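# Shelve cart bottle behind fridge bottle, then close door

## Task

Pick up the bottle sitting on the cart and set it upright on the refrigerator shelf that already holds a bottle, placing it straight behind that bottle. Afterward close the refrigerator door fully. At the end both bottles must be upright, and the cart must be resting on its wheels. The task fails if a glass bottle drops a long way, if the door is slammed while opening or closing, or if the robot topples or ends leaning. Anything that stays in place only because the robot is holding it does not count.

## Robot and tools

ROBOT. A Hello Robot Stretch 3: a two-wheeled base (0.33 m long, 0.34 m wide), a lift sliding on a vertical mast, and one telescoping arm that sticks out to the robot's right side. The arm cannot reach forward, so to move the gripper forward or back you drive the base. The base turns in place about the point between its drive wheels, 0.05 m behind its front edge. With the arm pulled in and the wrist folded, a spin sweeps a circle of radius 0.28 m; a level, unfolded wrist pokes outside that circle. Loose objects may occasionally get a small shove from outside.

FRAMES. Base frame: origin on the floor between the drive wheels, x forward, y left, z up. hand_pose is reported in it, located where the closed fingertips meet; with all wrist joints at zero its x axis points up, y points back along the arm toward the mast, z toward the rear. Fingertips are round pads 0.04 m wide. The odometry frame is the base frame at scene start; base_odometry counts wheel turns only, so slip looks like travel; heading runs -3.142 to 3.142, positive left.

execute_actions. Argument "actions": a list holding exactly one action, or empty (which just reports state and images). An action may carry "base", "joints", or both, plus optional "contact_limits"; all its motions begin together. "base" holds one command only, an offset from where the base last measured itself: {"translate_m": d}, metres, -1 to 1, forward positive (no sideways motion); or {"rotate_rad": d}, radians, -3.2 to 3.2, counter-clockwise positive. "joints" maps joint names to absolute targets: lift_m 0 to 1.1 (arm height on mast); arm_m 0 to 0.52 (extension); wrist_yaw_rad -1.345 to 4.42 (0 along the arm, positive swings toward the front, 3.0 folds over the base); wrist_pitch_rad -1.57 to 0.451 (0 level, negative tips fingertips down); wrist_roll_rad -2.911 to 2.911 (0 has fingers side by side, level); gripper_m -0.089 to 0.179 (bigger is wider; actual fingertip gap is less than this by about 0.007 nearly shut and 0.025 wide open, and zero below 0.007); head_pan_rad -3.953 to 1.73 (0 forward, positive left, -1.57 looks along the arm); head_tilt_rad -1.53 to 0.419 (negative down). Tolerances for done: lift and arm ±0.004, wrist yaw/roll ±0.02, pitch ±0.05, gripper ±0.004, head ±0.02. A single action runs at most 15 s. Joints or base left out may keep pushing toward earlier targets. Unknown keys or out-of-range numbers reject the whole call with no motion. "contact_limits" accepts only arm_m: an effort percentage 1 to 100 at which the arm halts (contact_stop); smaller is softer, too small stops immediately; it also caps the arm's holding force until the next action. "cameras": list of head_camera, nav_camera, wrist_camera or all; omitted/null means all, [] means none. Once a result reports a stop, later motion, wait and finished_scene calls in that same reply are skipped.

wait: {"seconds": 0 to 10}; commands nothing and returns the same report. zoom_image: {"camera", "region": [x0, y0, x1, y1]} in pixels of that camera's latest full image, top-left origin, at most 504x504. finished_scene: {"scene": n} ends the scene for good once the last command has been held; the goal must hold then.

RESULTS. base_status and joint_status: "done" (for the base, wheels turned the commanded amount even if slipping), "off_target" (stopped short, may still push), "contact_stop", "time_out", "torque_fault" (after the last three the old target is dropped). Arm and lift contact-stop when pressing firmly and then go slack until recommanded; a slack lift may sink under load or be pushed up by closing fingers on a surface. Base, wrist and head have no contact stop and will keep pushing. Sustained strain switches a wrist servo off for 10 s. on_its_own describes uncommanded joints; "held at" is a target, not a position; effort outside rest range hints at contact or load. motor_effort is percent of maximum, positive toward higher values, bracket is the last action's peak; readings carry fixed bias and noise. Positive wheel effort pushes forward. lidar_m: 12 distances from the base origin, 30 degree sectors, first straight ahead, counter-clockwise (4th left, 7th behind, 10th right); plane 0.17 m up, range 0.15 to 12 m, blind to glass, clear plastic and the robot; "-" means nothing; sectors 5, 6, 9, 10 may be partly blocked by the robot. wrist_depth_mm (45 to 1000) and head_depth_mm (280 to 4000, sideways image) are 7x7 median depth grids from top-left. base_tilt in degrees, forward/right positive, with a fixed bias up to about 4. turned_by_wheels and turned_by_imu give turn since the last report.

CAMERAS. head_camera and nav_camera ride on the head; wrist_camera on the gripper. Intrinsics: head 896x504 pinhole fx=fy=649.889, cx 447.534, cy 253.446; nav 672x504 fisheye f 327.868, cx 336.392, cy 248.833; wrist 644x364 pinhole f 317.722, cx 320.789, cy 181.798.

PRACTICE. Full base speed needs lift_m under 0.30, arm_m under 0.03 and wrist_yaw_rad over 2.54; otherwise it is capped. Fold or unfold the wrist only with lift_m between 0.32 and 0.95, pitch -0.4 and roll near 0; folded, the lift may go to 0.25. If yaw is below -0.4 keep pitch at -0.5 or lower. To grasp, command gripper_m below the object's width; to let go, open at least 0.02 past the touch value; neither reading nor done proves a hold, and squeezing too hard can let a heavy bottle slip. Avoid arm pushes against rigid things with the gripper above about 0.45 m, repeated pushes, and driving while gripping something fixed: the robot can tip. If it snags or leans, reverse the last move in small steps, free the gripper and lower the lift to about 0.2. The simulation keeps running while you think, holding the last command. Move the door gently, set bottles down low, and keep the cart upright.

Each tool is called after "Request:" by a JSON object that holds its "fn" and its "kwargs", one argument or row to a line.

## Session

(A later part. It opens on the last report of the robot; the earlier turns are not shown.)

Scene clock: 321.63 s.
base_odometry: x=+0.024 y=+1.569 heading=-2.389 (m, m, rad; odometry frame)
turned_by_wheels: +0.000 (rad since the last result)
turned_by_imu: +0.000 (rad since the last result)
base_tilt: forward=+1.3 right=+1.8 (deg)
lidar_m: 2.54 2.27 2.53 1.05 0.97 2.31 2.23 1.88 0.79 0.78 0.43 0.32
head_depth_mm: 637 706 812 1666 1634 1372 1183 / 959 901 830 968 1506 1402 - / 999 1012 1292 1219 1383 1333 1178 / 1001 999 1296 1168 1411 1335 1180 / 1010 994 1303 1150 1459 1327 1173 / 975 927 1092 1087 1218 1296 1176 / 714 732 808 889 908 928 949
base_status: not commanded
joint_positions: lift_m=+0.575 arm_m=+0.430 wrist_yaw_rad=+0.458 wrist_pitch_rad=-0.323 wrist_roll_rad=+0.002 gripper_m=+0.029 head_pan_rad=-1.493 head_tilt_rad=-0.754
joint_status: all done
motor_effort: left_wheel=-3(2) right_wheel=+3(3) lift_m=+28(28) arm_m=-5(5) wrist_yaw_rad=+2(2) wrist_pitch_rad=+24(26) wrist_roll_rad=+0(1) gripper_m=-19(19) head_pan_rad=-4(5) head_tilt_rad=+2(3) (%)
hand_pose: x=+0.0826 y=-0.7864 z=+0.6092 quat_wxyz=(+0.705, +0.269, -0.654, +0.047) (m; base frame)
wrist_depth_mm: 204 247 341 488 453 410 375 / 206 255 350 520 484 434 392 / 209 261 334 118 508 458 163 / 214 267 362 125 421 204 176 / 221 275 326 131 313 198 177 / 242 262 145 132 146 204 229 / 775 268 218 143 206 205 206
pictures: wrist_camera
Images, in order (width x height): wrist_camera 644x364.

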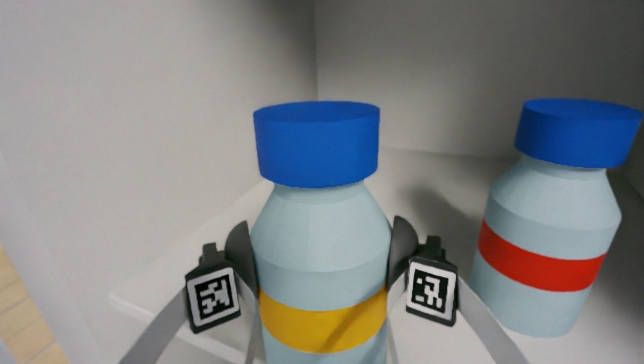

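Request:
{"fn": "execute_actions", "kwargs": {
  "actions": [
    {"joints":{"lift_m":0.58,"arm_m":0.415,"wrist_yaw_rad":-0.02}}
  ],
  "cameras": ["wrist_camera","head_camera"]
}}

Request:
{"fn": "execute_actions", "kwargs": {
  "actions": [
    {"joints":{"lift_m":0.557,"arm_m":0.425}}
  ],
  "cameras": ["wrist_camera","head_camera"]
}}

Scene clock: 329.17 s.
base_odometry: x=+0.024 y=+1.569 heading=-2.389 (m, m, rad; odometry frame)
turned_by_wheels: +0.000 (rad since the last result)
turned_by_imu: +0.001 (rad since the last result)
base_tilt: forward=+1.3 right=+1.9 (deg)
lidar_m: 2.54 2.27 2.54 1.05 0.97 2.32 2.22 1.89 0.78 0.78 0.43 0.32
head_depth_mm: 638 706 812 1671 1623 1364 1182 / 955 896 828 967 1493 1389 - / 1005 1007 1291 1220 1374 1331 1178 / 997 996 1298 1153 1432 1333 1169 / 1009 988 1301 1158 1450 1326 1175 / 975 931 1099 1088 1216 1295 1168 / 714 732 806 891 911 929 951
base_status: not commanded
joint_positions: lift_m=+0.580 arm_m=+0.415 wrist_yaw_rad=-0.018 wrist_pitch_rad=-0.323 wrist_roll_rad=+0.002 gripper_m=+0.029 head_pan_rad=-1.493 head_tilt_rad=-0.754
joint_status: all done
motor_effort: left_wheel=-2(2) right_wheel=+3(4) lift_m=+30(29) arm_m=-5(4) wrist_yaw_rad=-1(5) wrist_pitch_rad=+25(25) wrist_roll_rad=+1(1) gripper_m=-18(18) head_pan_rad=-4(5) head_tilt_rad=+3(3) (%)
hand_pose: x=-0.0257 y=-0.7955 z=+0.6141 quat_wxyz=(+0.696, +0.108, -0.699, -0.120) (m; base frame)
wrist_depth_mm: 385 455 465 473 439 240 165 / 378 483 492 497 444 244 167 / 374 510 522 118 411 245 168 / 372 454 453 124 408 250 170 / 333 340 335 132 324 255 172 / 274 273 145 132 146 240 173 / 226 225 215 143 212 215 175
pictures: head_camera (sideways: a quarter turn clockwise sets it upright), wrist_camera
Images, in order (width x height): head_camera 896x504, wrist_camera 644x364.

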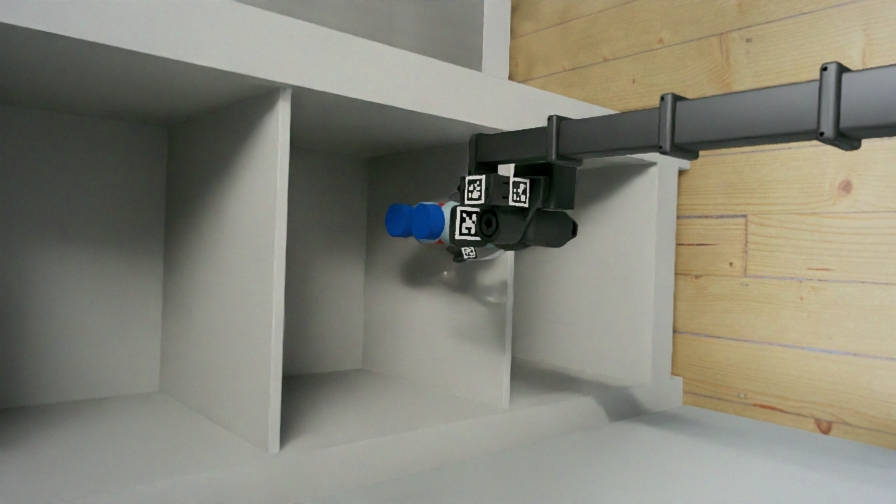

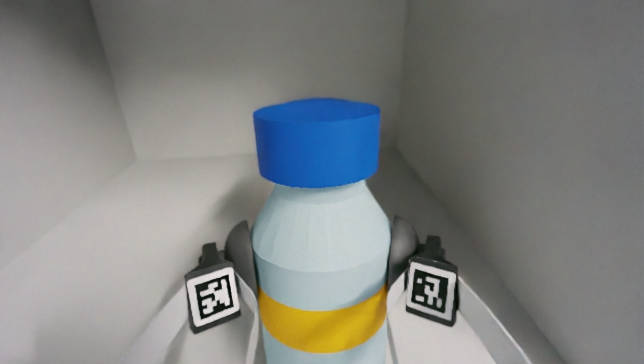

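Scene clock: 330.13 s.
base_odometry: x=+0.024 y=+1.569 heading=-2.389 (m, m, rad; odometry frame)
turned_by_wheels: +0.000 (rad since the last result)
turned_by_imu: +0.000 (rad since the last result)
base_tilt: forward=+1.4 right=+1.7 (deg)
lidar_m: 2.54 2.26 2.53 1.04 0.97 2.31 2.22 1.89 0.78 0.78 0.43 0.32
head_depth_mm: 636 707 815 1684 1636 1374 1189 / 956 903 830 972 1509 1387 - / 998 1010 1293 1219 1383 1329 1177 / 1007 1001 1298 1167 1422 1333 1180 / 1004 989 1295 1162 1453 1326 1167 / 978 929 1093 1086 1217 1293 1175 / 715 733 811 892 909 927 950
base_status: not commanded
joint_positions: lift_m=+0.557 arm_m=+0.425 wrist_yaw_rad=-0.018 wrist_pitch_rad=-0.308 wrist_roll_rad=+0.002 gripper_m=+0.029 head_pan_rad=-1.493 head_tilt_rad=-0.754
joint_status: all done
motor_effort: left_wheel=-2(3) right_wheel=+3(3) lift_m=+19(24) arm_m=+5(4) wrist_yaw_rad=-1(2) wrist_pitch_rad=+16(25) wrist_roll_rad=+1(1) gripper_m=-19(19) head_pan_rad=-4(4) head_tilt_rad=+2(2) (%)
hand_pose: x=-0.0257 y=-0.8065 z=+0.5952 quat_wxyz=(+0.697, +0.102, -0.700, -0.115) (m; base frame)
wrist_depth_mm: 378 446 454 464 439 241 165 / 380 475 485 481 448 244 166 / 373 500 510 117 409 247 168 / 369 425 419 123 377 251 169 / 319 313 308 131 298 255 171 / 249 248 145 132 147 226 173 / 205 204 195 144 191 195 174
pictures: head_camera (sideways: a quarter turn clockwise sets it upright), wrist_camera
Images, in order (width x height): head_camera 896x504, wrist_camera 644x364.

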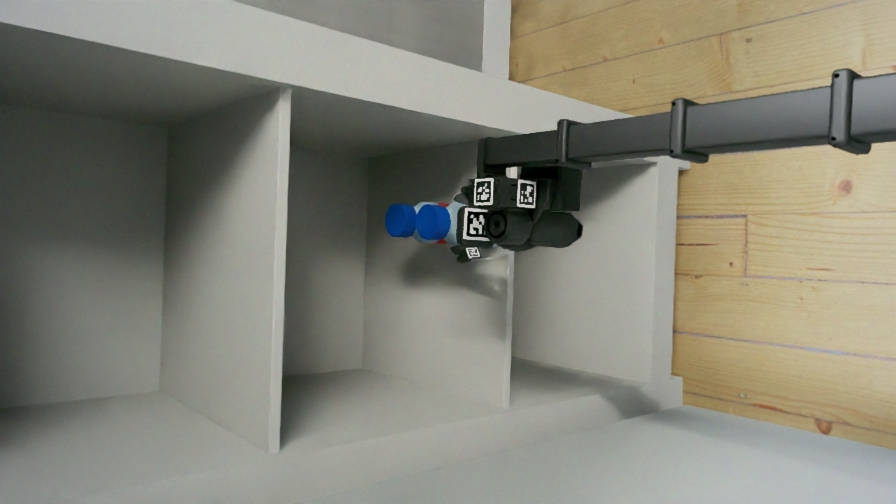

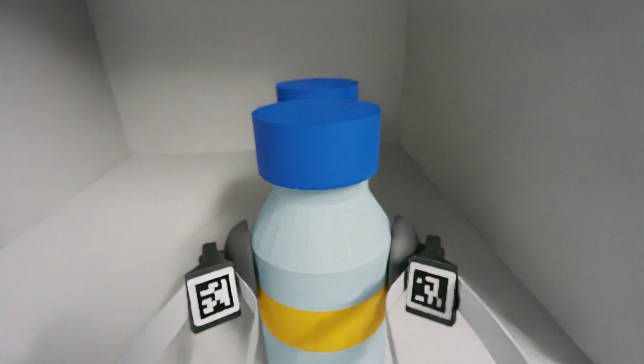

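Request:
{"fn": "execute_actions", "kwargs": {
  "actions": [
    {"joints":{"gripper_m":0.1}}
  ],
  "cameras": []
}}

Request:
{"fn": "execute_actions", "kwargs": {
  "actions": [
    {"joints":{"arm_m":0.0}}
  ],
  "cameras": ["wrist_camera"]
}}

Request:
{"fn": "execute_actions", "kwargs": {
  "actions": [
    {"base":{"rotate_rad":1.57},"joints":{"wrist_pitch_rad":-1.3,"gripper_m":0,"lift_m":0.45}}
  ],
  "cameras": []
}}

Request:
{"fn": "execute_actions", "kwargs": {
  "actions": [
    {"base":{"translate_m":0.22}}
  ],
  "cameras": []
}}

Request:
{"fn": "execute_actions", "kwargs": {
  "actions": [
    {"base":{"rotate_rad":-1.57},"joints":{"head_pan_rad":-1.2,"head_tilt_rad":-0.9}}
  ],
  "cameras": ["nav_camera"]
}}

Scene clock: 343.97 s.
base_odometry: x=+0.024 y=+1.569 heading=-2.389 (m, m, rad; odometry frame)
turned_by_wheels: +0.000 (rad since the last result)
turned_by_imu: +0.001 (rad since the last result)
base_tilt: forward=+1.2 right=+1.9 (deg)
lidar_m: 2.54 2.27 2.54 1.05 0.97 2.31 2.22 1.89 0.78 0.78 0.43 0.32
head_depth_mm: 638 704 814 1671 1629 1367 1188 / 952 902 833 971 1504 1384 - / 1003 1009 1300 1205 1389 1334 1180 / 999 1002 1293 1166 1419 1332 1175 / 1006 995 1301 1156 1453 1328 1179 / 974 934 1085 1086 1224 1305 1168 / 717 731 808 882 907 929 944
base_status: not commanded
joint_positions: lift_m=+0.557 arm_m=+0.425 wrist_yaw_rad=-0.018 wrist_pitch_rad=-0.301 wrist_roll_rad=+0.002 gripper_m=+0.100 head_pan_rad=-1.493 head_tilt_rad=-0.754
joint_status: all done
motor_effort: left_wheel=-2(2) right_wheel=+3(3) lift_m=+20(20) arm_m=+5(5) wrist_yaw_rad=-2(2) wrist_pitch_rad=+12(16) wrist_roll_rad=+1(1) gripper_m=+0(81) head_pan_rad=-5(4) head_tilt_rad=+2(1) (%)
hand_pose: x=-0.0257 y=-0.8072 z=+0.5970 quat_wxyz=(+0.698, +0.100, -0.701, -0.113) (m; base frame)
wrist_depth_mm: 383 447 458 463 441 240 165 / 379 478 481 483 448 243 167 / 374 503 506 117 411 247 168 / 369 435 426 122 383 252 170 / 324 320 301 132 289 252 171 / 253 252 228 133 224 227 173 / 208 200 198 146 200 196 175
pictures: none
No camera images: the call's "cameras" was empty. Leave "cameras" out to get every camera's image.

Scene clock: 348.27 s.
base_odometry: x=+0.024 y=+1.569 heading=-2.389 (m, m, rad; odometry frame)
turned_by_wheels: +0.000 (rad since the last result)
turned_by_imu: +0.001 (rad since the last result)
base_tilt: forward=+1.3 right=+1.7 (deg)
lidar_m: 2.54 2.26 2.53 1.04 0.97 2.31 2.23 1.89 0.78 0.78 0.43 0.32
head_depth_mm: 636 706 812 1684 1643 1368 1192 / 954 907 829 978 1196 1346 1179 / 1000 1008 1292 1136 1409 1330 1192 / 999 1004 1300 1099 1461 1328 1230 / 1005 993 1300 1158 1457 1324 1173 / 978 931 1096 1084 1223 1293 1168 / 714 730 809 891 909 930 948
base_status: not commanded
joint_positions: lift_m=+0.557 arm_m=+0.001 wrist_yaw_rad=-0.019 wrist_pitch_rad=-0.300 wrist_roll_rad=+0.002 gripper_m=+0.100 head_pan_rad=-1.493 head_tilt_rad=-0.754
joint_status: all done
joint sent to its limit — the command would take arm_m past its lower limit, so that joint was sent only as far as its limit.
motor_effort: left_wheel=-2(2) right_wheel=+3(3) lift_m=+20(20) arm_m=-5(7) wrist_yaw_rad=+0(2) wrist_pitch_rad=+11(12) wrist_roll_rad=+1(1) gripper_m=-1(0) head_pan_rad=-5(4) head_tilt_rad=+2(1) (%)
hand_pose: x=-0.0260 y=-0.3840 z=+0.5972 quat_wxyz=(+0.698, +0.099, -0.701, -0.113) (m; base frame)
wrist_depth_mm: 428 562 836 844 467 987 - / 424 552 871 881 498 - - / 418 543 695 549 547 - - / 408 543 973 - 581 - - / 408 576 984 - 672 - - / 400 554 820 818 687 - 948 / 407 583 701 710 751 802 789
pictures: wrist_camera
Images, in order (width x height): wrist_camera 644x364.

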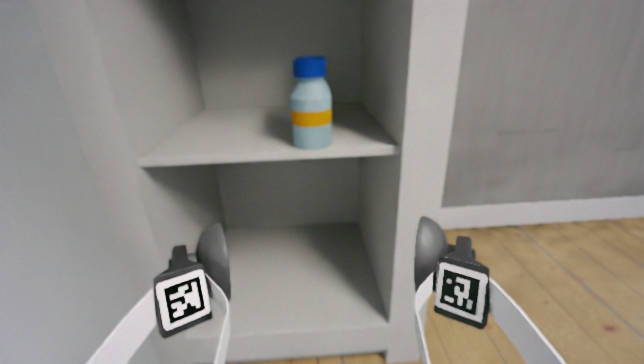

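Scene clock: 351.73 s.
base_odometry: x=+0.024 y=+1.569 heading=-0.819 (m, m, rad; odometry frame)
turned_by_wheels: +1.570 (rad since the last result)
turned_by_imu: +1.562 (rad since the last result)
base_tilt: forward=+1.4 right=+1.7 (deg)
lidar_m: 1.05 0.97 2.32 2.22 1.90 0.79 0.78 0.43 0.32 2.54 2.26 2.54
head_depth_mm: 2189 2482 2430 364 413 510 688 / 2214 2477 2652 2021 1542 554 692 / 2183 2502 2584 1993 1619 1369 1132 / 2204 2484 2587 1998 1620 1364 1180 / 2208 2467 2580 1975 1607 1356 1172 / 2226 2484 2577 1963 1606 1352 1165 / 2225 2514 2435 1955 1608 1362 1171
base_status: done
joint_positions: lift_m=+0.450 arm_m=+0.001 wrist_yaw_rad=-0.019 wrist_pitch_rad=-1.299 wrist_roll_rad=+0.002 gripper_m=+0.000 head_pan_rad=-1.493 head_tilt_rad=-0.754
joint_status: all done
motor_effort: left_wheel=-2(6) right_wheel=+4(9) lift_m=+20(21) arm_m=-5(5) wrist_yaw_rad=+0(1) wrist_pitch_rad=+0(9) wrist_roll_rad=+1(1) gripper_m=-3(84) head_pan_rad=-4(4) head_tilt_rad=+1(2) (%)
hand_pose: x=-0.0225 y=-0.1919 z=+0.3356 quat_wxyz=(+0.558, +0.422, -0.567, -0.434) (m; base frame)
wrist_depth_mm: 548 558 550 545 541 167 167 / 539 536 536 540 282 222 236 / 526 528 525 520 375 359 398 / 515 509 509 511 505 505 505 / 501 504 498 506 491 496 490 / 487 487 484 - - 482 479 / 476 472 478 - - - 468
pictures: none
No camera images: the call's "cameras" was empty. Leave "cameras" out to get every camera's image.

Scene clock: 354.93 s.
base_odometry: x=+0.175 y=+1.409 heading=-0.819 (m, m, rad; odometry frame)
turned_by_wheels: +0.000 (rad since the last result)
turned_by_imu: +0.000 (rad since the last result)
base_tilt: forward=+1.3 right=+1.7 (deg)
lidar_m: 0.98 0.76 2.33 2.22 2.22 1.60 0.99 0.45 0.47 2.54 2.18 2.30
head_depth_mm: 2213 2471 2663 2008 1636 1367 1185 / 2172 2514 2606 2002 1625 1371 1175 / 2235 2463 2617 1980 1619 1365 1180 / 2231 2517 2593 1982 1615 1357 1178 / 2202 2474 2542 1993 1608 1363 1166 / 2226 2534 2552 1983 1608 1352 1168 / 2204 2085 2443 1970 1595 1353 1169
base_status: done
joint_positions: lift_m=+0.450 arm_m=+0.001 wrist_yaw_rad=-0.019 wrist_pitch_rad=-1.299 wrist_roll_rad=+0.002 gripper_m=+0.000 head_pan_rad=-1.493 head_tilt_rad=-0.754
joint_status: not commanded
motor_effort: left_wheel=-2(5) right_wheel=+3(9) lift_m=+20(19) arm_m=-5(5) wrist_yaw_rad=-1(1) wrist_pitch_rad=+0(1) wrist_roll_rad=+0(1) gripper_m=-3(3) head_pan_rad=-4(5) head_tilt_rad=+2(2) (%)
hand_pose: x=-0.0225 y=-0.1919 z=+0.3356 quat_wxyz=(+0.558, +0.422, -0.567, -0.434) (m; base frame)
wrist_depth_mm: 551 554 549 543 554 544 549 / 542 541 534 532 534 531 348 / 531 524 524 520 524 513 400 / 518 509 510 508 507 505 502 / 497 497 497 495 497 495 496 / 492 489 486 - - 486 482 / 478 477 473 - - - 471
pictures: none
No camera images: the call's "cameras" was empty. Leave "cameras" out to get every camera's image.

Scene clock: 358.37 s.
base_odometry: x=+0.175 y=+1.409 heading=-2.389 (m, m, rad; odometry frame)
turned_by_wheels: -1.570 (rad since the last result)
turned_by_imu: -1.561 (rad since the last result)
base_tilt: forward=+1.3 right=+1.8 (deg)
lidar_m: 2.54 2.18 2.30 0.97 0.84 2.32 2.23 2.21 1.60 0.99 0.45 0.47
head_depth_mm: 1004 1347 1175 1459 1453 1293 1143 / 1044 1399 1287 1570 1479 1285 1151 / 970 1343 1314 1559 1474 1284 1169 / 848 979 1168 1449 1469 1267 1132 / 650 733 836 978 1185 1250 1129 / 520 574 637 715 826 1090 1122 / 436 470 514 591 830 1269 1111
base_status: done
joint_positions: lift_m=+0.450 arm_m=+0.001 wrist_yaw_rad=-0.019 wrist_pitch_rad=-1.299 wrist_roll_rad=+0.002 gripper_m=+0.000 head_pan_rad=-1.207 head_tilt_rad=-0.889
joint_status: all done
motor_effort: left_wheel=+2(6) right_wheel=-4(8) lift_m=+19(20) arm_m=-5(5) wrist_yaw_rad=-1(1) wrist_pitch_rad=+0(0) wrist_roll_rad=+1(1) gripper_m=-3(2) head_pan_rad=+5(29) head_tilt_rad=-4(19) (%)
hand_pose: x=-0.0225 y=-0.1919 z=+0.3356 quat_wxyz=(+0.558, +0.422, -0.567, -0.434) (m; base frame)
wrist_depth_mm: 404 551 550 554 545 547 543 / 401 536 534 537 533 535 530 / 406 524 525 526 523 518 519 / 519 507 507 510 507 511 507 / 498 501 497 500 496 497 491 / 485 489 486 - - 485 479 / 482 472 473 - - - 471
pictures: nav_camera (sideways: a quarter turn counterclockwise sets it upright)
Images, in order (width x height): nav_camera 672x504.

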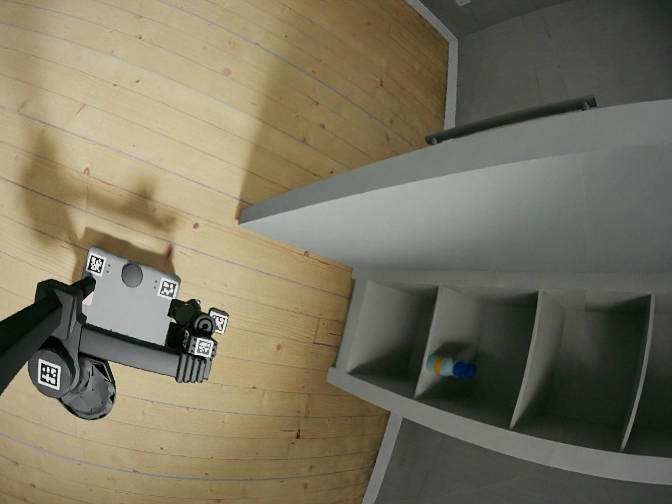

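Request:
{"fn": "execute_actions", "kwargs": {
  "actions": [
    {"base":{"translate_m":0.55},"joints":{"head_pan_rad":-1.9}}
  ],
  "cameras": []
}}

Request:
{"fn": "execute_actions", "kwargs": {
  "actions": [
    {"joints":{"arm_m":0.36}}
  ],
  "cameras": ["nav_camera"]
}}

Request:
{"fn": "execute_actions", "kwargs": {
  "actions": [
    {"base":{"translate_m":-0.25}}
  ],
  "cameras": ["nav_camera"]
}}

Scene clock: 370.47 s.
base_odometry: x=-0.227 y=+1.033 heading=-2.389 (m, m, rad; odometry frame)
turned_by_wheels: +0.000 (rad since the last result)
turned_by_imu: +0.001 (rad since the last result)
base_tilt: forward=+1.3 right=+1.6 (deg)
lidar_m: 1.98 1.67 2.31 2.22 1.16 1.09 2.77 2.20 0.38 0.69 1.58 2.07
head_depth_mm: 334 1891 2128 1730 1487 1286 1140 / 311 365 455 1656 1468 1283 1133 / 338 378 438 528 702 1235 1150 / 383 431 524 622 830 1130 - / 562 673 835 1104 1403 1274 1149 / 987 1323 1730 1715 1464 1268 1127 / 1310 1483 1731 1697 1455 1264 1120
base_status: done
joint_positions: lift_m=+0.450 arm_m=+0.001 wrist_yaw_rad=-0.019 wrist_pitch_rad=-1.299 wrist_roll_rad=+0.002 gripper_m=+0.000 head_pan_rad=-1.893 head_tilt_rad=-0.889
joint_status: all done
motor_effort: left_wheel=+2(8) right_wheel=-4(5) lift_m=+19(20) arm_m=-5(5) wrist_yaw_rad=-1(1) wrist_pitch_rad=+0(0) wrist_roll_rad=+0(1) gripper_m=-3(2) head_pan_rad=-5(49) head_tilt_rad=-4(4) (%)
hand_pose: x=-0.0225 y=-0.1919 z=+0.3356 quat_wxyz=(+0.558, +0.422, -0.567, -0.434) (m; base frame)
wrist_depth_mm: 554 558 553 542 476 257 221 / 545 534 537 534 524 304 532 / 525 527 524 515 518 514 517 / 511 512 507 512 510 509 510 / 503 502 496 499 496 493 497 / 490 489 480 - - 487 484 / 483 477 472 - - - 472
pictures: none
No camera images: the call's "cameras" was empty. Leave "cameras" out to get every camera's image.

Scene clock: 374.30 s.
base_odometry: x=-0.227 y=+1.033 heading=-2.389 (m, m, rad; odometry frame)
turned_by_wheels: +0.000 (rad since the last result)
turned_by_imu: +0.001 (rad since the last result)
base_tilt: forward=+1.5 right=+1.9 (deg)
lidar_m: 1.99 1.67 2.31 2.22 1.16 1.09 2.78 2.20 0.38 0.69 1.58 2.07
head_depth_mm: 333 1900 2128 1733 1487 1291 1133 / 310 364 454 1660 1475 1284 1133 / 338 376 438 528 703 1251 1163 / 383 431 523 621 802 940 1136 / 564 671 837 1054 1386 1266 1129 / 990 1313 1739 1720 1414 1267 1116 / 1312 1483 1721 1712 1451 1263 1121
base_status: not commanded
joint_positions: lift_m=+0.450 arm_m=+0.360 wrist_yaw_rad=-0.019 wrist_pitch_rad=-1.300 wrist_roll_rad=+0.002 gripper_m=+0.000 head_pan_rad=-1.893 head_tilt_rad=-0.889
joint_status: all done
motor_effort: left_wheel=+2(1) right_wheel=-4(4) lift_m=+19(20) arm_m=+4(5) wrist_yaw_rad=+0(1) wrist_pitch_rad=+0(0) wrist_roll_rad=+1(0) gripper_m=-3(3) head_pan_rad=-5(4) head_tilt_rad=-5(4) (%)
hand_pose: x=-0.0225 y=-0.5500 z=+0.3356 quat_wxyz=(+0.558, +0.422, -0.567, -0.434) (m; base frame)
wrist_depth_mm: 553 552 552 545 464 248 170 / 538 536 541 536 528 255 172 / 522 521 519 527 519 261 174 / 515 509 511 506 504 265 178 / 496 501 496 502 493 274 181 / 489 488 482 - 483 280 183 / 478 475 469 476 471 286 186
pictures: nav_camera (sideways: a quarter turn counterclockwise sets it upright)
Images, in order (width x height): nav_camera 672x504.

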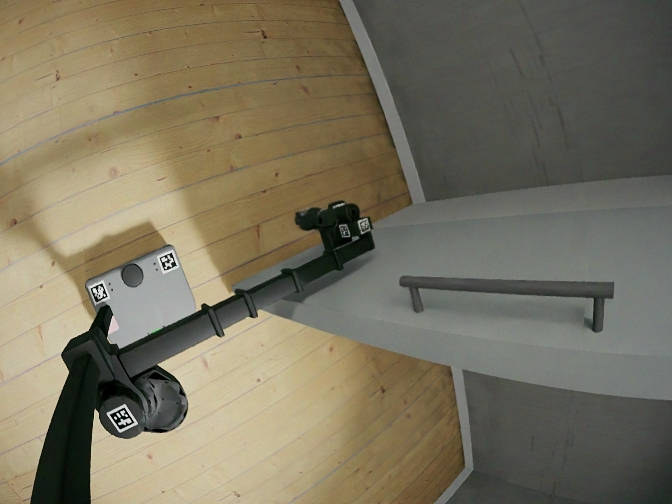

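Scene clock: 377.80 s.
base_odometry: x=-0.044 y=+1.203 heading=-2.389 (m, m, rad; odometry frame)
turned_by_wheels: +0.000 (rad since the last result)
turned_by_imu: +0.002 (rad since the last result)
base_tilt: forward=+1.4 right=+1.7 (deg)
lidar_m: 2.24 1.90 2.31 2.24 0.92 1.03 2.52 2.20 0.53 0.64 1.58 2.14
head_depth_mm: 1623 1961 2127 1752 1478 1290 1143 / 442 511 666 1710 1483 1286 1138 / 453 517 598 752 1025 1261 1161 / 498 572 676 824 1042 1240 1127 / 529 617 738 894 1364 1268 1122 / 568 668 812 1018 1389 1272 1128 / 611 728 907 1266 1459 1265 1117
base_status: done
joint_positions: lift_m=+0.450 arm_m=+0.360 wrist_yaw_rad=-0.020 wrist_pitch_rad=-1.301 wrist_roll_rad=+0.003 gripper_m=+0.000 head_pan_rad=-1.894 head_tilt_rad=-0.889
joint_status: not commanded
motor_effort: left_wheel=+2(20) right_wheel=-3(52) lift_m=+20(20) arm_m=+4(5) wrist_yaw_rad=+0(0) wrist_pitch_rad=+0(1) wrist_roll_rad=+1(1) gripper_m=-3(2) head_pan_rad=-4(5) head_tilt_rad=-3(5) (%)
hand_pose: x=-0.0225 y=-0.5499 z=+0.3355 quat_wxyz=(+0.558, +0.422, -0.567, -0.435) (m; base frame)
wrist_depth_mm: 556 550 541 336 220 163 129 / 540 541 536 450 265 187 144 / 526 515 527 518 334 219 163 / 508 505 510 506 450 263 185 / 503 501 492 498 497 331 217 / 488 482 487 - 482 478 262 / 478 479 478 476 473 474 461
pictures: nav_camera (sideways: a quarter turn counterclockwise sets it upright)
Images, in order (width x height): nav_camera 672x504.

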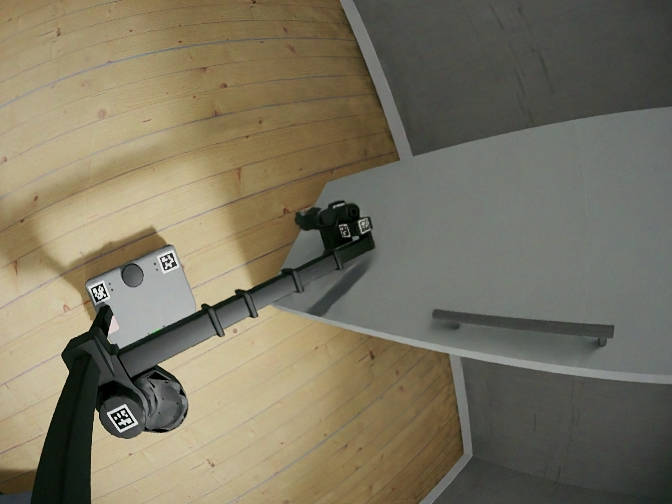

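Request:
{"fn": "execute_actions", "kwargs": {
  "actions": [
    {"base":{"translate_m":-0.15},"joints":{"arm_m":0.44}}
  ],
  "cameras": []
}}

Request:
{"fn": "execute_actions", "kwargs": {
  "actions": [
    {"base":{"translate_m":-0.1},"joints":{"arm_m":0.50,"head_pan_rad":-1.5,"head_tilt_rad":-0.8}}
  ],
  "cameras": ["nav_camera","head_camera"]
}}

Scene clock: 384.77 s.
base_odometry: x=+0.065 y=+1.306 heading=-2.389 (m, m, rad; odometry frame)
turned_by_wheels: +0.000 (rad since the last result)
turned_by_imu: +0.002 (rad since the last result)
base_tilt: forward=+1.3 right=+1.8 (deg)
lidar_m: 2.40 2.04 2.31 2.24 0.90 1.06 2.38 2.20 0.94 0.90 1.59 2.15
head_depth_mm: 1659 1973 2119 1747 1483 1293 1137 / 1580 1873 2069 1732 1476 1291 1138 / 1525 1781 2013 1738 1470 1279 1164 / 834 983 1184 1492 1484 1306 1126 / 812 938 1104 1307 1436 1277 1125 / 784 895 1052 1206 1431 1269 1122 / 758 860 998 1197 1383 1264 1121
base_status: done
joint_positions: lift_m=+0.450 arm_m=+0.440 wrist_yaw_rad=-0.020 wrist_pitch_rad=-1.301 wrist_roll_rad=+0.003 gripper_m=+0.000 head_pan_rad=-1.894 head_tilt_rad=-0.889
joint_status: all done
motor_effort: left_wheel=+1(3) right_wheel=-2(10) lift_m=+19(19) arm_m=+5(5) wrist_yaw_rad=+0(0) wrist_pitch_rad=+0(1) wrist_roll_rad=+0(0) gripper_m=-3(2) head_pan_rad=-4(3) head_tilt_rad=-4(4) (%)
hand_pose: x=-0.0225 y=-0.6298 z=+0.3355 quat_wxyz=(+0.558, +0.422, -0.567, -0.435) (m; base frame)
wrist_depth_mm: 553 404 394 412 426 438 534 / 536 537 532 530 534 531 532 / 524 522 518 525 520 517 514 / 509 514 508 510 505 508 501 / 495 495 498 493 500 497 493 / 487 486 487 - 483 484 477 / 472 477 478 474 476 471 468
pictures: none
No camera images: the call's "cameras" was empty. Leave "cameras" out to get every camera's image.

Scene clock: 386.77 s.
base_odometry: x=+0.138 y=+1.374 heading=-2.389 (m, m, rad; odometry frame)
turned_by_wheels: +0.000 (rad since the last result)
turned_by_imu: +0.001 (rad since the last result)
base_tilt: forward=+1.3 right=+1.7 (deg)
lidar_m: 2.49 2.14 2.31 1.10 0.92 1.09 2.27 2.20 0.94 0.91 0.94 2.15
head_depth_mm: 750 849 1695 1904 1575 1342 1166 / 757 862 999 1190 1499 1335 1165 / 759 862 1003 1166 1451 1326 1163 / 761 870 1009 1168 1441 1325 1156 / 762 867 1006 1205 1442 1320 1155 / 763 871 1009 1237 1512 1314 1141 / 780 1448 1756 1853 1545 1317 1149
base_status: done
joint_positions: lift_m=+0.450 arm_m=+0.500 wrist_yaw_rad=-0.020 wrist_pitch_rad=-1.301 wrist_roll_rad=+0.003 gripper_m=+0.000 head_pan_rad=-1.507 head_tilt_rad=-0.804
joint_status: all done
motor_effort: left_wheel=+2(2) right_wheel=-2(9) lift_m=+20(20) arm_m=+5(7) wrist_yaw_rad=+0(0) wrist_pitch_rad=+1(1) wrist_roll_rad=+0(0) gripper_m=-2(3) head_pan_rad=+5(42) head_tilt_rad=+2(9) (%)
hand_pose: x=-0.0225 y=-0.6898 z=+0.3355 quat_wxyz=(+0.558, +0.422, -0.567, -0.435) (m; base frame)
wrist_depth_mm: 285 295 307 321 329 340 544 / 394 387 403 427 449 518 519 / 524 523 518 519 518 517 515 / 512 510 507 504 504 502 504 / 503 500 498 496 495 492 495 / 490 484 488 - 487 480 479 / 476 474 476 471 470 468 465
pictures: head_camera (sideways: a quarter turn clockwise sets it upright), nav_camera (sideways: a quarter turn counterclockwise sets it upright)
Images, in order (width x height): head_camera 896x504, nav_camera 672x504.

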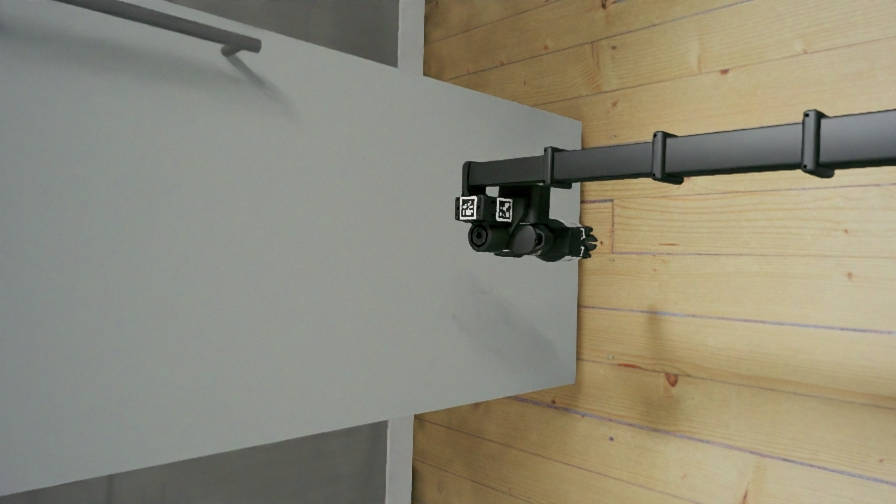

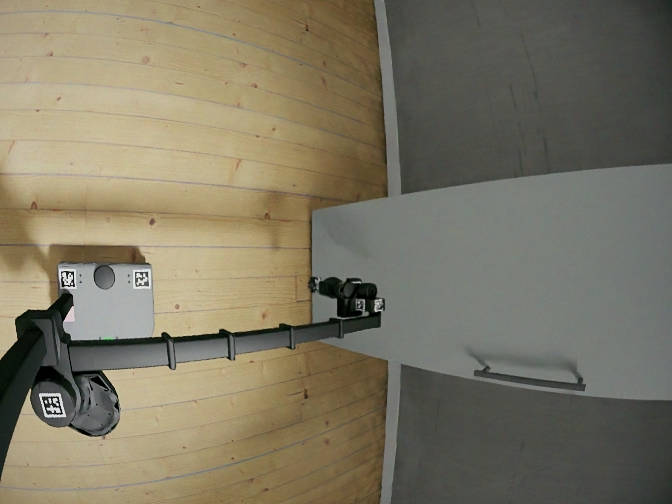

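Confirm with a gentle push.

Request:
{"fn": "execute_actions", "kwargs": {
  "actions": [
    {"base":{"translate_m":-0.12},"joints":{"arm_m":0.42,"wrist_pitch_rad":-0.1,"wrist_yaw_rad":0.05}}
  ],
  "cameras": []
}}

Request:
{"fn": "execute_actions", "kwargs": {
  "actions": [
    {"joints":{"arm_m":0.52},"contact_limits":{"arm_m":18}}
  ],
  "cameras": ["head_camera"]
}}

Scene clock: 393.87 s.
base_odometry: x=+0.226 y=+1.456 heading=-2.389 (m, m, rad; odometry frame)
turned_by_wheels: +0.000 (rad since the last result)
turned_by_imu: +0.002 (rad since the last result)
base_tilt: forward=+1.2 right=+1.8 (deg)
lidar_m: 2.61 2.25 2.30 0.78 0.74 2.25 2.16 2.20 1.60 0.90 0.94 2.15
head_depth_mm: 1322 1488 1744 1898 1568 1338 1166 / 750 883 1712 1877 1570 1333 1179 / 762 865 1004 1195 1480 1332 1155 / 762 868 1007 1172 1469 1322 1157 / 764 867 1007 1197 1445 1321 1154 / 761 872 1008 1203 1440 1322 1149 / 768 869 1012 1267 1499 1319 1151
base_status: done
joint_positions: lift_m=+0.450 arm_m=+0.420 wrist_yaw_rad=+0.048 wrist_pitch_rad=-0.122 wrist_roll_rad=+0.003 gripper_m=+0.000 head_pan_rad=-1.507 head_tilt_rad=-0.804
joint_status: all done
motor_effort: left_wheel=+2(2) right_wheel=-1(10) lift_m=+20(20) arm_m=-5(6) wrist_yaw_rad=+2(4) wrist_pitch_rad=+12(13) wrist_roll_rad=+1(0) gripper_m=-2(2) head_pan_rad=+4(5) head_tilt_rad=+2(2) (%)
hand_pose: x=-0.0093 y=-0.8164 z=+0.5338 quat_wxyz=(+0.706, +0.060, -0.705, -0.026) (m; base frame)
wrist_depth_mm: 223 222 220 217 218 216 778 / 230 230 229 228 227 225 814 / 240 238 238 237 235 235 855 / 249 249 247 246 244 244 870 / 262 259 259 254 255 255 923 / 273 271 269 - 266 266 942 / 285 283 281 281 280 278 816
pictures: none
No camera images: the call's "cameras" was empty. Leave "cameras" out to get every camera's image.

Scene clock: 395.77 s.
base_odometry: x=+0.226 y=+1.456 heading=-2.389 (m, m, rad; odometry frame)
turned_by_wheels: +0.000 (rad since the last result)
turned_by_imu: +0.000 (rad since the last result)
base_tilt: forward=+1.3 right=+1.8 (deg)
lidar_m: 2.61 2.25 2.31 0.78 0.74 2.24 2.16 2.19 1.59 0.91 0.94 2.15
head_depth_mm: 1318 1508 1744 1909 1562 1332 1165 / 751 882 1706 1895 1566 1339 1168 / 764 867 1010 1163 1476 1319 1158 / 763 865 1007 1167 1458 1319 1157 / 767 874 1008 1203 1450 1319 1155 / 765 871 1012 1199 1442 1312 1149 / 767 869 1010 1280 1495 1323 1151
base_status: not commanded
joint_positions: lift_m=+0.450 arm_m=+0.492 wrist_yaw_rad=+0.048 wrist_pitch_rad=-0.123 wrist_roll_rad=+0.003 gripper_m=+0.000 head_pan_rad=-1.507 head_tilt_rad=-0.802
joint_status: arm_m contact_stop (moved +0.071 of +0.100)
on_its_own: arm_m is slack since a contact_stop, until your next command for it (your +0.520 is given up)
motor_effort: left_wheel=-1(4) right_wheel=+1(10) lift_m=+20(20) arm_m=+0(21) wrist_yaw_rad=+2(2) wrist_pitch_rad=+13(19) wrist_roll_rad=+0(0) gripper_m=-3(4) head_pan_rad=+4(4) head_tilt_rad=+1(2) (%)
contact_limits: arm_m 18 (drawing in: default 32, maximum 52; extending or still: default 44, maximum 71)
hand_pose: x=-0.0094 y=-0.8877 z=+0.5336 quat_wxyz=(+0.706, +0.061, -0.705, -0.027) (m; base frame)
wrist_depth_mm: 156 155 155 154 153 152 152 / 162 162 161 160 159 158 158 / 168 168 167 166 166 165 164 / 176 174 174 173 172 171 170 / 183 182 181 178 180 178 178 / 192 191 190 - 188 187 186 / 201 200 199 198 197 195 196
pictures: head_camera (sideways: a quarter turn clockwise sets it upright)
Images, in order (width x height): head_camera 896x504.

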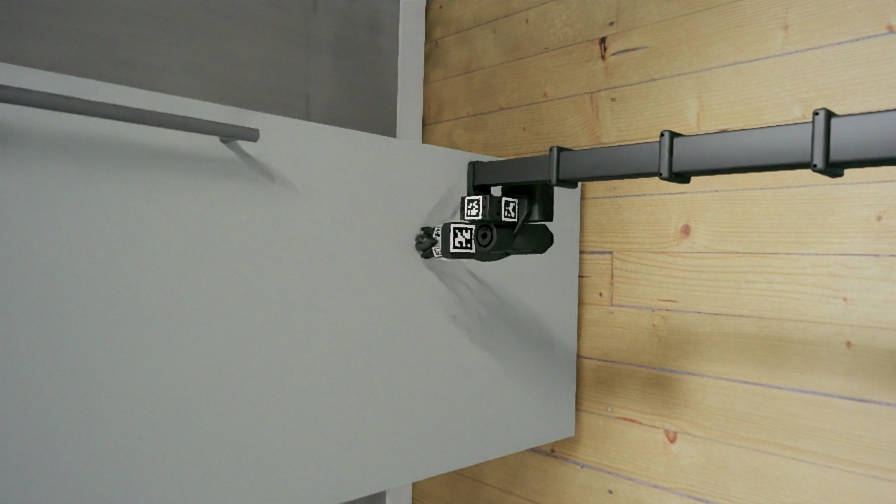

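Request:
{"fn": "execute_actions", "kwargs": {
  "actions": [
    {"joints":{"arm_m":0.44}}
  ],
  "cameras": []
}}

Request:
{"fn": "finished_scene", "kwargs": {
  "scene": 2
}}

Scene clock: 399.37 s.
base_odometry: x=+0.226 y=+1.456 heading=-2.389 (m, m, rad; odometry frame)
turned_by_wheels: +0.000 (rad since the last result)
turned_by_imu: +0.001 (rad since the last result)
base_tilt: forward=+1.2 right=+1.8 (deg)
lidar_m: 2.61 2.25 2.31 0.78 0.74 2.25 2.16 2.20 1.60 0.91 0.94 2.15
head_depth_mm: 1325 1496 1765 1917 1570 1336 1168 / 747 879 1701 1898 1570 1332 1177 / 761 863 1005 1190 1489 1338 1167 / 763 867 1003 1168 1466 1327 1153 / 766 870 1011 1198 1445 1320 1157 / 764 869 1003 1203 1442 1320 1145 / 765 869 1006 1277 1501 1318 1153
base_status: not commanded
joint_positions: lift_m=+0.450 arm_m=+0.440 wrist_yaw_rad=+0.048 wrist_pitch_rad=-0.121 wrist_roll_rad=+0.003 gripper_m=+0.000 head_pan_rad=-1.507 head_tilt_rad=-0.802
joint_status: all done
motor_effort: left_wheel=+0(1) right_wheel=+0(1) lift_m=+19(20) arm_m=-5(6) wrist_yaw_rad=+2(2) wrist_pitch_rad=+12(13) wrist_roll_rad=+0(0) gripper_m=-2(3) head_pan_rad=+4(4) head_tilt_rad=+2(1) (%)
hand_pose: x=-0.0094 y=-0.8364 z=+0.5339 quat_wxyz=(+0.706, +0.060, -0.705, -0.026) (m; base frame)
wrist_depth_mm: 204 202 203 202 200 199 201 / 212 210 209 209 208 206 783 / 220 219 219 217 214 214 813 / 228 228 227 227 224 223 863 / 238 237 237 232 236 232 885 / 250 248 247 - 243 243 917 / 262 261 260 257 255 254 815
pictures: none
No camera images: the call's "cameras" was empty. Leave "cameras" out to get every camera's image.

The scene is finished: the task was done.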